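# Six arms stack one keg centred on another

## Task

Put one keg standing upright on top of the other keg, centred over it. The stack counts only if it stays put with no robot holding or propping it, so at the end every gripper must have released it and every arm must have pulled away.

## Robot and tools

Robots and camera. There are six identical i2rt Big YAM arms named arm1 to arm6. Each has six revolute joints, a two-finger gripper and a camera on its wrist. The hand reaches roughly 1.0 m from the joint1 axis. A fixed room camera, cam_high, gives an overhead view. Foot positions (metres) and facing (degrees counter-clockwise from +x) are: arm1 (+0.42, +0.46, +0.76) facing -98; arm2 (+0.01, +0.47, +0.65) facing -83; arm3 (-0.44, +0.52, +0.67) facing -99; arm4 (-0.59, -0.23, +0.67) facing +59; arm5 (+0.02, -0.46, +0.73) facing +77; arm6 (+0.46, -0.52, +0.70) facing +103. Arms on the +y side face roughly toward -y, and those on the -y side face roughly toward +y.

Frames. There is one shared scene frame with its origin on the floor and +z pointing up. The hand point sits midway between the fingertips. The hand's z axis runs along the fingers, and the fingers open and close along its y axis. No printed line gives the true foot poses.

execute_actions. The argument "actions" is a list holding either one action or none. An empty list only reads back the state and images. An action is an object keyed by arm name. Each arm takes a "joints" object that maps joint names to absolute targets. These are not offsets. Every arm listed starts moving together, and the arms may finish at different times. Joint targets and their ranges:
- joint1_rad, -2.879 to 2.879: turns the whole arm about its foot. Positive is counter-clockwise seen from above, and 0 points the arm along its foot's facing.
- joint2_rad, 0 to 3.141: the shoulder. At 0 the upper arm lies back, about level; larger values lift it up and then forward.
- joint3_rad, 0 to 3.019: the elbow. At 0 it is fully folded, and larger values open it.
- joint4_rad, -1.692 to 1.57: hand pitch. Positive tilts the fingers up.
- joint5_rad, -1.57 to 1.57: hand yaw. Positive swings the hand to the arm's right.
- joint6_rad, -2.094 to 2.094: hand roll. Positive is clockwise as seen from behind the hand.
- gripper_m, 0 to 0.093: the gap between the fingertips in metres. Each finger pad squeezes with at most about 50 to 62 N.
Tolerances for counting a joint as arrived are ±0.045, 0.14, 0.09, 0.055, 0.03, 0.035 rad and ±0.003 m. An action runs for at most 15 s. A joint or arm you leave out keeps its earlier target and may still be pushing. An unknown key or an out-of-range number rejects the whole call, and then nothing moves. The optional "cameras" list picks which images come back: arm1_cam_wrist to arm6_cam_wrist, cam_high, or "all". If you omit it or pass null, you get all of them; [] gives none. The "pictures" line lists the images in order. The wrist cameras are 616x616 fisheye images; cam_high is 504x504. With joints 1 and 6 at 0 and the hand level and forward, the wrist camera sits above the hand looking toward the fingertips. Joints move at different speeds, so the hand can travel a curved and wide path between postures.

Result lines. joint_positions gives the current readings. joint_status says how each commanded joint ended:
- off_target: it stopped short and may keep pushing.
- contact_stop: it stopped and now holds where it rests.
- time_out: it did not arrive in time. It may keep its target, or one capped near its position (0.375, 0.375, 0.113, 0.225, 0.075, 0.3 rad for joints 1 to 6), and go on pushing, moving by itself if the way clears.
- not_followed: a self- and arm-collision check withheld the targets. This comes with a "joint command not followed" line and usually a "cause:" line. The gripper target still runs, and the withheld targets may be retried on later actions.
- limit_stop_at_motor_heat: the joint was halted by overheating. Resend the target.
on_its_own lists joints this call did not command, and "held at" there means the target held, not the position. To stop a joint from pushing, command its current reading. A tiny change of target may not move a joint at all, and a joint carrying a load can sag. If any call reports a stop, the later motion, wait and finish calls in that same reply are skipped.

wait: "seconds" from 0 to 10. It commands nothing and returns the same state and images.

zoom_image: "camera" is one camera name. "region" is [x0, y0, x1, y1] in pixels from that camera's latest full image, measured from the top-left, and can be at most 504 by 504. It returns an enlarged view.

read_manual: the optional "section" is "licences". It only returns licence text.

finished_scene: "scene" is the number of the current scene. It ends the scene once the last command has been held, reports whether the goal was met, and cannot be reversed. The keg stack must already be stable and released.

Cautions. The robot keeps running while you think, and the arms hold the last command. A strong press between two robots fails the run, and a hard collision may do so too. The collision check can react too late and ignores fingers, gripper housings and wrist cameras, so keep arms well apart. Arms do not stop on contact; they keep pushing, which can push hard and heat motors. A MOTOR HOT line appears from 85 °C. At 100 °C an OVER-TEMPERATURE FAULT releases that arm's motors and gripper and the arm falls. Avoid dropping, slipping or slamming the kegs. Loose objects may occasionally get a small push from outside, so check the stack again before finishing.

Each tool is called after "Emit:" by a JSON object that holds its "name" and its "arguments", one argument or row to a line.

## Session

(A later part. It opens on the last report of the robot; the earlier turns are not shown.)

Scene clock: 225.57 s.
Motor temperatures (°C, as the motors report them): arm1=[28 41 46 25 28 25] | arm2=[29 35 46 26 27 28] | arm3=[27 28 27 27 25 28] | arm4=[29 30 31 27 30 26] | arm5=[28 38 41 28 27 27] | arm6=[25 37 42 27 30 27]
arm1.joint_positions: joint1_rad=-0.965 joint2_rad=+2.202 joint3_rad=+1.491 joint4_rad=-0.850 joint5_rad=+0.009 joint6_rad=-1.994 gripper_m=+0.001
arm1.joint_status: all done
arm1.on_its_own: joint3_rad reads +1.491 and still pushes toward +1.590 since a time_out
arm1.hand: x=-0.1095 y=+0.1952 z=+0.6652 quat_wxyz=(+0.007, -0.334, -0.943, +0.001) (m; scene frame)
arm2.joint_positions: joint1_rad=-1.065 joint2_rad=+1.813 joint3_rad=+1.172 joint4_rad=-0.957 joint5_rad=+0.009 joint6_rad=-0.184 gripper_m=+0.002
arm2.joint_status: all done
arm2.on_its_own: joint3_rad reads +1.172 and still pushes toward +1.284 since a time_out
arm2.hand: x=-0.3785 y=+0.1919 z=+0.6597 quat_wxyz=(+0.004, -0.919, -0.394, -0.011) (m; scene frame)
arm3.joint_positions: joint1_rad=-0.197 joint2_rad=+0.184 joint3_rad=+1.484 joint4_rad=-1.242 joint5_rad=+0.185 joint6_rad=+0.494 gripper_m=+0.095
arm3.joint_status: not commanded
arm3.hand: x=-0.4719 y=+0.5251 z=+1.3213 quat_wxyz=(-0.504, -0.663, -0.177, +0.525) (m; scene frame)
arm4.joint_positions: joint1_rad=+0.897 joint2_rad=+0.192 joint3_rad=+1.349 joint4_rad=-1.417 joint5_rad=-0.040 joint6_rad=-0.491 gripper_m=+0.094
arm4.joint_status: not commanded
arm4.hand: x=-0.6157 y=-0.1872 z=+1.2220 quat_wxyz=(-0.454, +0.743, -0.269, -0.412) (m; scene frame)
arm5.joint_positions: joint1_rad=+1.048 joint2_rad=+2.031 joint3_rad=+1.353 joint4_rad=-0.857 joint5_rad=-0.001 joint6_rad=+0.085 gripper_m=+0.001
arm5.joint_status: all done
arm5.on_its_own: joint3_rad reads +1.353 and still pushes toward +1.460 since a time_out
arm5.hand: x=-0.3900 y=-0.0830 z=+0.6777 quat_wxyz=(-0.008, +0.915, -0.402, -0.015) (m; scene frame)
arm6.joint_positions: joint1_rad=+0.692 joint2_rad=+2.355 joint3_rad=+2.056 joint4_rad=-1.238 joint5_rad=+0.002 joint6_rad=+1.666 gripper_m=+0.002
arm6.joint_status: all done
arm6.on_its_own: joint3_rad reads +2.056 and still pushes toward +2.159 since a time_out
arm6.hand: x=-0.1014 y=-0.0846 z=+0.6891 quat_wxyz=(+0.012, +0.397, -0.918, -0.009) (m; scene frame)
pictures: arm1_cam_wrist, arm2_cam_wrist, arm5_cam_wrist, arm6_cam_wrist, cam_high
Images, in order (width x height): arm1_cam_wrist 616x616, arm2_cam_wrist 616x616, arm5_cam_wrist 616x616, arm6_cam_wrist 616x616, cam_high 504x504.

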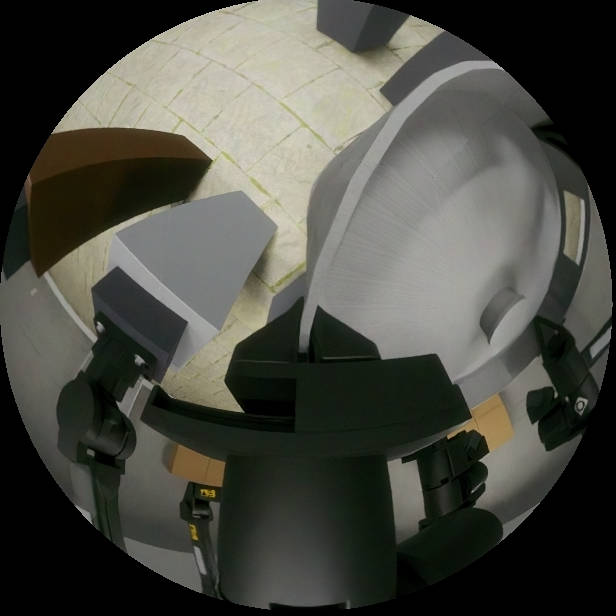

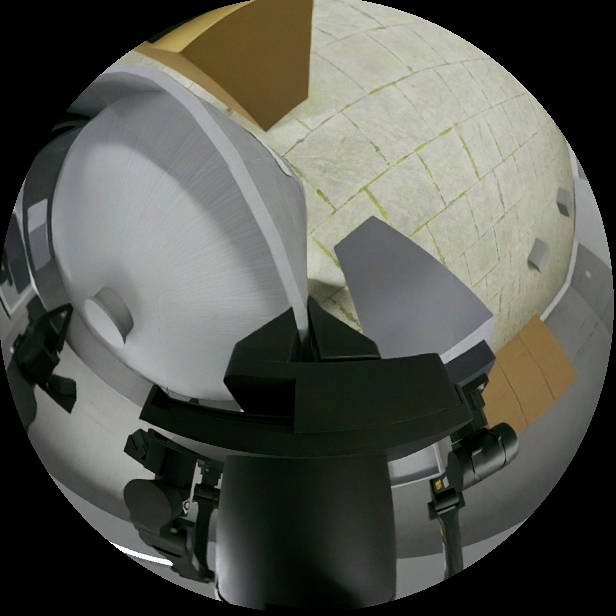

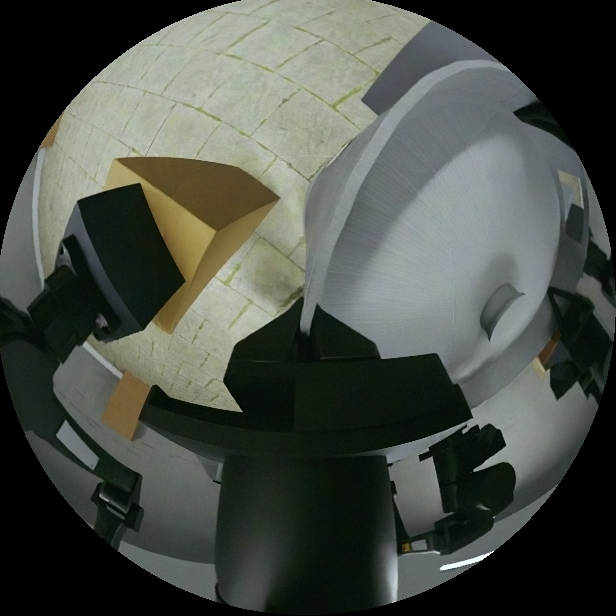

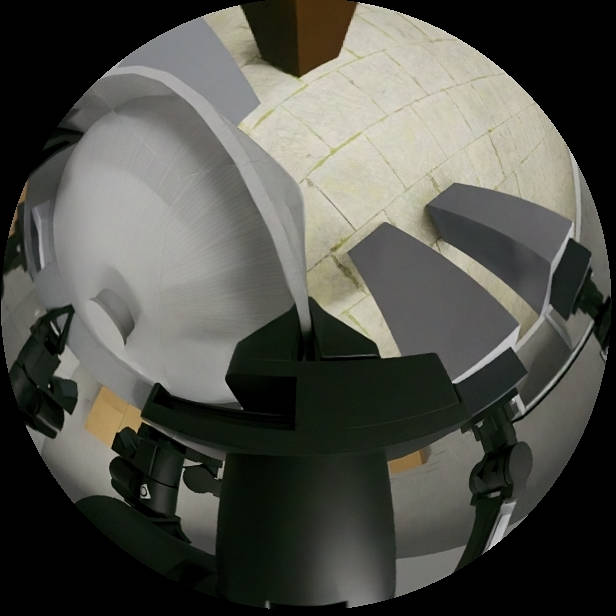

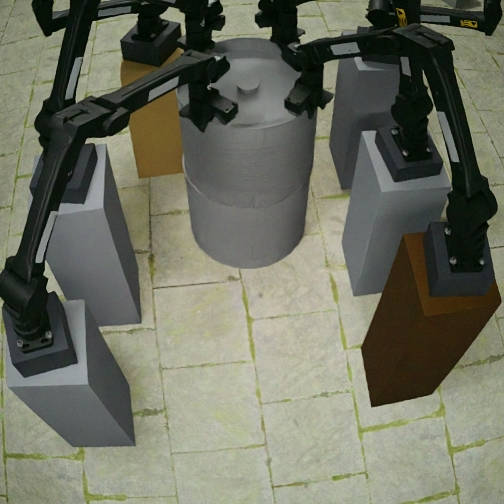

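Landed, centred. Unload the arms, then release.

Emit:
{"name": "execute_actions", "arguments": {
  "actions": [
    {"arm1":{"joints":{"joint1_rad":-0.965,"joint2_rad":2.19,"joint3_rad":1.50,"joint4_rad":-0.85}},"arm2":{"joints":{"joint1_rad":-1.065,"joint2_rad":1.80,"joint3_rad":1.18,"joint4_rad":-0.957}},"arm5":{"joints":{"joint1_rad":1.048,"joint2_rad":2.02,"joint3_rad":1.36,"joint4_rad":-0.857}},"arm6":{"joints":{"joint2_rad":2.345,"joint3_rad":2.065}}}
  ],
  "cameras": []
}}

Emit:
{"name": "execute_actions", "arguments": {
  "actions": [
    {"arm1":{"joints":{"gripper_m":0.05}},"arm2":{"joints":{"gripper_m":0.05}},"arm5":{"joints":{"gripper_m":0.05}},"arm6":{"joints":{"gripper_m":0.05}}}
  ],
  "cameras": []
}}

Emit:
{"name": "execute_actions", "arguments": {
  "actions": [
    {"arm1":{"joints":{"joint2_rad":2.0,"joint4_rad":-1.0}},"arm2":{"joints":{"joint2_rad":1.6,"joint4_rad":-1.11}},"arm5":{"joints":{"joint2_rad":1.83,"joint4_rad":-1.02}},"arm6":{"joints":{"joint2_rad":2.19,"joint4_rad":-1.37}}}
  ],
  "cameras": ["arm2_cam_wrist","arm6_cam_wrist","cam_high"]
}}

Scene clock: 233.17 s.
Motor temperatures (°C, as the motors report them): arm1=[28 40 46 25 28 25] | arm2=[29 35 47 26 27 28] | arm3=[27 28 27 27 25 28] | arm4=[29 30 31 27 30 26] | arm5=[28 38 42 28 27 27] | arm6=[25 37 42 27 30 27]
arm1.joint_positions: joint1_rad=-0.969 joint2_rad=+2.208 joint3_rad=+1.491 joint4_rad=-0.849 joint5_rad=+0.005 joint6_rad=-1.996 gripper_m=+0.001
arm1.joint_status: all done
arm1.hand: x=-0.1094 y=+0.1971 z=+0.6619 quat_wxyz=(+0.004, -0.334, -0.942, +0.001) (m; scene frame)
arm2.joint_positions: joint1_rad=-1.069 joint2_rad=+1.822 joint3_rad=+1.171 joint4_rad=-0.957 joint5_rad=+0.009 joint6_rad=-0.186 gripper_m=+0.002
arm2.joint_status: all done
arm2.hand: x=-0.3780 y=+0.1942 z=+0.6552 quat_wxyz=(+0.005, -0.919, -0.393, -0.017) (m; scene frame)
arm3.joint_positions: joint1_rad=-0.197 joint2_rad=+0.184 joint3_rad=+1.484 joint4_rad=-1.242 joint5_rad=+0.185 joint6_rad=+0.494 gripper_m=+0.095
arm3.joint_status: not commanded
arm3.hand: x=-0.4719 y=+0.5251 z=+1.3213 quat_wxyz=(-0.504, -0.663, -0.177, +0.525) (m; scene frame)
arm4.joint_positions: joint1_rad=+0.897 joint2_rad=+0.192 joint3_rad=+1.349 joint4_rad=-1.417 joint5_rad=-0.040 joint6_rad=-0.491 gripper_m=+0.094
arm4.joint_status: not commanded
arm4.hand: x=-0.6157 y=-0.1872 z=+1.2220 quat_wxyz=(-0.454, +0.743, -0.269, -0.412) (m; scene frame)
arm5.joint_positions: joint1_rad=+1.047 joint2_rad=+2.037 joint3_rad=+1.353 joint4_rad=-0.851 joint5_rad=-0.002 joint6_rad=+0.085 gripper_m=+0.001
arm5.joint_status: all done
arm5.hand: x=-0.3901 y=-0.0827 z=+0.6743 quat_wxyz=(-0.007, +0.915, -0.402, -0.015) (m; scene frame)
arm6.joint_positions: joint1_rad=+0.692 joint2_rad=+2.357 joint3_rad=+2.056 joint4_rad=-1.234 joint5_rad=+0.003 joint6_rad=+1.666 gripper_m=+0.002
arm6.joint_status: all done
arm6.hand: x=-0.1018 y=-0.0838 z=+0.6878 quat_wxyz=(+0.012, +0.397, -0.918, -0.011) (m; scene frame)
pictures: none
No camera images: the call's "cameras" was empty. Leave "cameras" out to get every camera's image.

Scene clock: 233.77 s.
Motor temperatures (°C, as the motors report them): arm1=[28 40 46 25 28 25] | arm2=[29 35 47 26 27 28] | arm3=[27 28 27 27 25 28] | arm4=[29 30 31 27 30 26] | arm5=[28 38 41 28 27 27] | arm6=[25 37 42 27 30 27]
arm1.joint_positions: joint1_rad=-0.969 joint2_rad=+2.200 joint3_rad=+1.491 joint4_rad=-0.849 joint5_rad=+0.003 joint6_rad=-1.992 gripper_m=+0.050
arm1.joint_status: all done
arm1.hand: x=-0.1109 y=+0.1960 z=+0.6662 quat_wxyz=(+0.006, -0.336, -0.942, +0.004) (m; scene frame)
arm2.joint_positions: joint1_rad=-1.069 joint2_rad=+1.820 joint3_rad=+1.171 joint4_rad=-0.957 joint5_rad=+0.002 joint6_rad=-0.186 gripper_m=+0.050
arm2.joint_status: all done
arm2.hand: x=-0.3776 y=+0.1931 z=+0.6562 quat_wxyz=(+0.002, -0.919, -0.393, -0.016) (m; scene frame)
arm3.joint_positions: joint1_rad=-0.197 joint2_rad=+0.184 joint3_rad=+1.484 joint4_rad=-1.242 joint5_rad=+0.185 joint6_rad=+0.494 gripper_m=+0.095
arm3.joint_status: not commanded
arm3.hand: x=-0.4719 y=+0.5251 z=+1.3213 quat_wxyz=(-0.504, -0.663, -0.177, +0.525) (m; scene frame)
arm4.joint_positions: joint1_rad=+0.897 joint2_rad=+0.192 joint3_rad=+1.349 joint4_rad=-1.417 joint5_rad=-0.040 joint6_rad=-0.491 gripper_m=+0.094
arm4.joint_status: not commanded
arm4.hand: x=-0.6157 y=-0.1872 z=+1.2220 quat_wxyz=(-0.454, +0.743, -0.269, -0.412) (m; scene frame)
arm5.joint_positions: joint1_rad=+1.047 joint2_rad=+2.031 joint3_rad=+1.353 joint4_rad=-0.851 joint5_rad=-0.002 joint6_rad=+0.099 gripper_m=+0.050
arm5.joint_status: all done
arm5.hand: x=-0.3909 y=-0.0820 z=+0.6776 quat_wxyz=(-0.008, +0.912, -0.409, -0.018) (m; scene frame)
arm6.joint_positions: joint1_rad=+0.692 joint2_rad=+2.353 joint3_rad=+2.056 joint4_rad=-1.234 joint5_rad=+0.003 joint6_rad=+1.677 gripper_m=+0.050
arm6.joint_status: all done
arm6.hand: x=-0.1022 y=-0.0835 z=+0.6901 quat_wxyz=(+0.013, +0.392, -0.920, -0.012) (m; scene frame)
pictures: none
No camera images: the call's "cameras" was empty. Leave "cameras" out to get every camera's image.

Scene clock: 235.07 s.
Motor temperatures (°C, as the motors report them): arm1=[28 40 45 25 28 25] | arm2=[29 35 46 26 27 28] | arm3=[27 28 27 27 25 28] | arm4=[29 30 31 27 30 26] | arm5=[28 38 41 28 27 27] | arm6=[25 37 41 27 30 27]
arm1.joint_positions: joint1_rad=-0.969 joint2_rad=+1.966 joint3_rad=+1.491 joint4_rad=-0.982 joint5_rad=+0.003 joint6_rad=-1.992 gripper_m=+0.050
arm1.joint_status: all done
arm1.hand: x=-0.1154 y=+0.1938 z=+0.7993 quat_wxyz=(+0.041, -0.336, -0.940, +0.041) (m; scene frame)
arm2.joint_positions: joint1_rad=-1.069 joint2_rad=+1.585 joint3_rad=+1.171 joint4_rad=-1.098 joint5_rad=+0.002 joint6_rad=-0.186 gripper_m=+0.050
arm2.joint_status: all done
arm2.hand: x=-0.3636 y=+0.2039 z=+0.7612 quat_wxyz=(-0.009, -0.919, -0.393, +0.030) (m; scene frame)
arm3.joint_positions: joint1_rad=-0.197 joint2_rad=+0.184 joint3_rad=+1.484 joint4_rad=-1.242 joint5_rad=+0.185 joint6_rad=+0.494 gripper_m=+0.095
arm3.joint_status: not commanded
arm3.hand: x=-0.4719 y=+0.5251 z=+1.3213 quat_wxyz=(-0.504, -0.663, -0.177, +0.525) (m; scene frame)
arm4.joint_positions: joint1_rad=+0.897 joint2_rad=+0.192 joint3_rad=+1.349 joint4_rad=-1.417 joint5_rad=-0.040 joint6_rad=-0.491 gripper_m=+0.094
arm4.joint_status: not commanded
arm4.hand: x=-0.6157 y=-0.1872 z=+1.2220 quat_wxyz=(-0.454, +0.743, -0.269, -0.412) (m; scene frame)
arm5.joint_positions: joint1_rad=+1.047 joint2_rad=+1.804 joint3_rad=+1.353 joint4_rad=-1.011 joint5_rad=-0.002 joint6_rad=+0.100 gripper_m=+0.050
arm5.joint_status: all done
arm5.hand: x=-0.3824 y=-0.0908 z=+0.7959 quat_wxyz=(-0.019, +0.911, -0.408, -0.050) (m; scene frame)
arm6.joint_positions: joint1_rad=+0.692 joint2_rad=+2.174 joint3_rad=+2.054 joint4_rad=-1.359 joint5_rad=+0.002 joint6_rad=+1.677 gripper_m=+0.050
arm6.joint_status: all done
arm6.hand: x=-0.0879 y=-0.0926 z=+0.8102 quat_wxyz=(+0.026, +0.391, -0.919, -0.035) (m; scene frame)
pictures: arm2_cam_wrist, arm6_cam_wrist, cam_high
Images, in order (width x height): arm2_cam_wrist 616x616, arm6_cam_wrist 616x616, cam_high 504x504.

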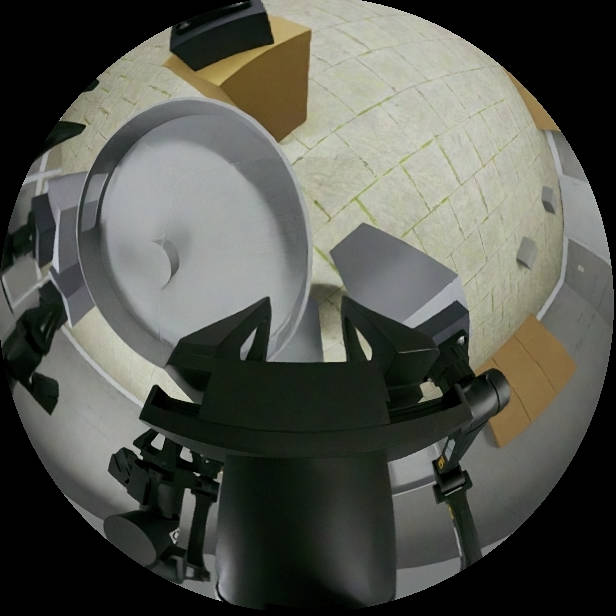

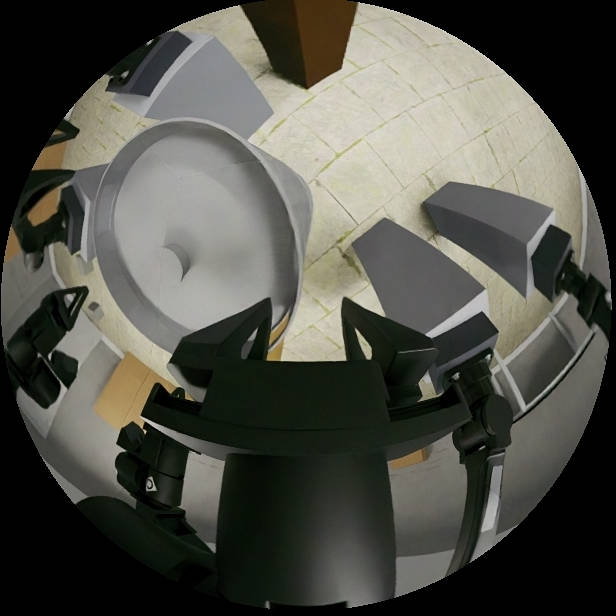

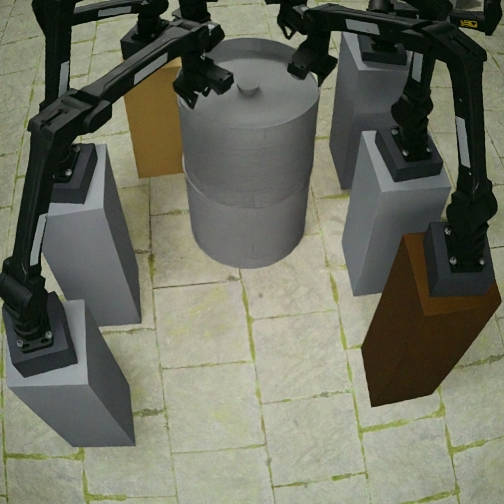

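Emit:
{"name": "execute_actions", "arguments": {
  "actions": [
    {"arm1":{"joints":{"joint1_rad":-0.5,"joint2_rad":1.3,"joint3_rad":1.3,"joint4_rad":-1.4}},"arm2":{"joints":{"joint2_rad":1.2,"joint4_rad":-1.4}},"arm5":{"joints":{"joint2_rad":1.25,"joint4_rad":-1.5}},"arm6":{"joints":{"joint1_rad":0.3,"joint2_rad":1.4,"joint3_rad":1.5,"joint4_rad":-1.5}}}
  ],
  "cameras": ["cam_high"]
}}

Emit:
{"name": "zoom_image", "arguments": {
  "camera": "cam_high",
  "region": [150, 20, 350, 280]
}}

Scene clock: 241.37 s.
Motor temperatures (°C, as the motors report them): arm1=[28 38 43 25 28 25] | arm2=[29 34 44 26 27 28] | arm3=[27 28 27 27 25 28] | arm4=[29 30 32 27 30 26] | arm5=[28 36 40 28 27 27] | arm6=[25 36 40 27 29 27]
arm1.joint_positions: joint1_rad=-0.495 joint2_rad=+1.280 joint3_rad=+1.290 joint4_rad=-1.384 joint5_rad=-0.002 joint6_rad=-1.991 gripper_m=+0.050
arm1.joint_status: all done
arm1.hand: x=+0.1786 y=+0.1313 z=+1.0391 quat_wxyz=(+0.049, -0.106, -0.989, +0.086) (m; scene frame)
arm2.joint_positions: joint1_rad=-1.069 joint2_rad=+1.190 joint3_rad=+1.171 joint4_rad=-1.389 joint5_rad=+0.002 joint6_rad=-0.186 gripper_m=+0.050
arm2.joint_status: all done
arm2.hand: x=-0.2878 y=+0.2593 z=+0.9091 quat_wxyz=(-0.020, -0.916, -0.392, +0.080) (m; scene frame)
arm3.joint_positions: joint1_rad=-0.197 joint2_rad=+0.184 joint3_rad=+1.484 joint4_rad=-1.242 joint5_rad=+0.185 joint6_rad=+0.494 gripper_m=+0.095
arm3.joint_status: not commanded
arm3.hand: x=-0.4719 y=+0.5251 z=+1.3213 quat_wxyz=(-0.504, -0.663, -0.177, +0.525) (m; scene frame)
arm4.joint_positions: joint1_rad=+0.897 joint2_rad=+0.192 joint3_rad=+1.349 joint4_rad=-1.417 joint5_rad=-0.040 joint6_rad=-0.491 gripper_m=+0.094
arm4.joint_status: not commanded
arm4.hand: x=-0.6157 y=-0.1872 z=+1.2220 quat_wxyz=(-0.454, +0.743, -0.269, -0.412) (m; scene frame)
arm5.joint_positions: joint1_rad=+1.047 joint2_rad=+1.235 joint3_rad=+1.352 joint4_rad=-1.491 joint5_rad=-0.002 joint6_rad=+0.100 gripper_m=+0.050
arm5.joint_status: all done
arm5.hand: x=-0.2679 y=-0.1980 z=+1.0377 quat_wxyz=(-0.033, +0.908, -0.407, -0.091) (m; scene frame)
arm6.joint_positions: joint1_rad=+0.309 joint2_rad=+1.396 joint3_rad=+1.500 joint4_rad=-1.492 joint5_rad=+0.001 joint6_rad=+1.677 gripper_m=+0.050
arm6.joint_status: all done
arm6.hand: x=+0.2360 y=-0.1289 z=+1.0093 quat_wxyz=(+0.031, +0.208, -0.974, -0.081) (m; scene frame)
pictures: cam_high
Images, in order (width x height): cam_high 504x504.

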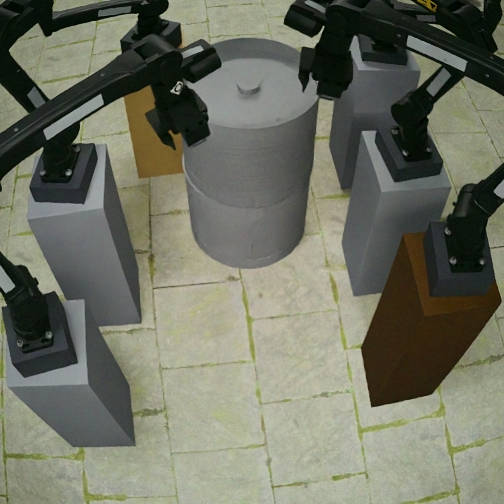

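Region (150, 20, 350, 280) of cam_high's 504x504 image, scaled by 1.938, with more detail than that image has; it fills the left 388 columns of this view, and the rest is white.

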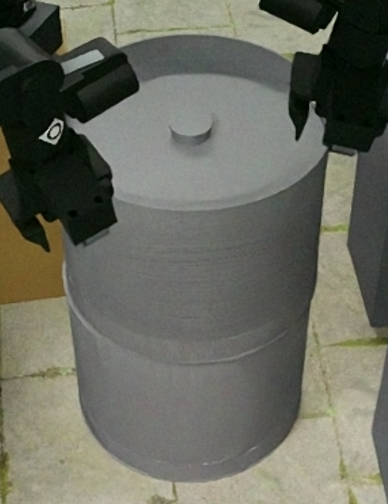

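Emit:
{"name": "finished_scene", "arguments": {
  "scene": 1
}}

The scene is finished: the task was done.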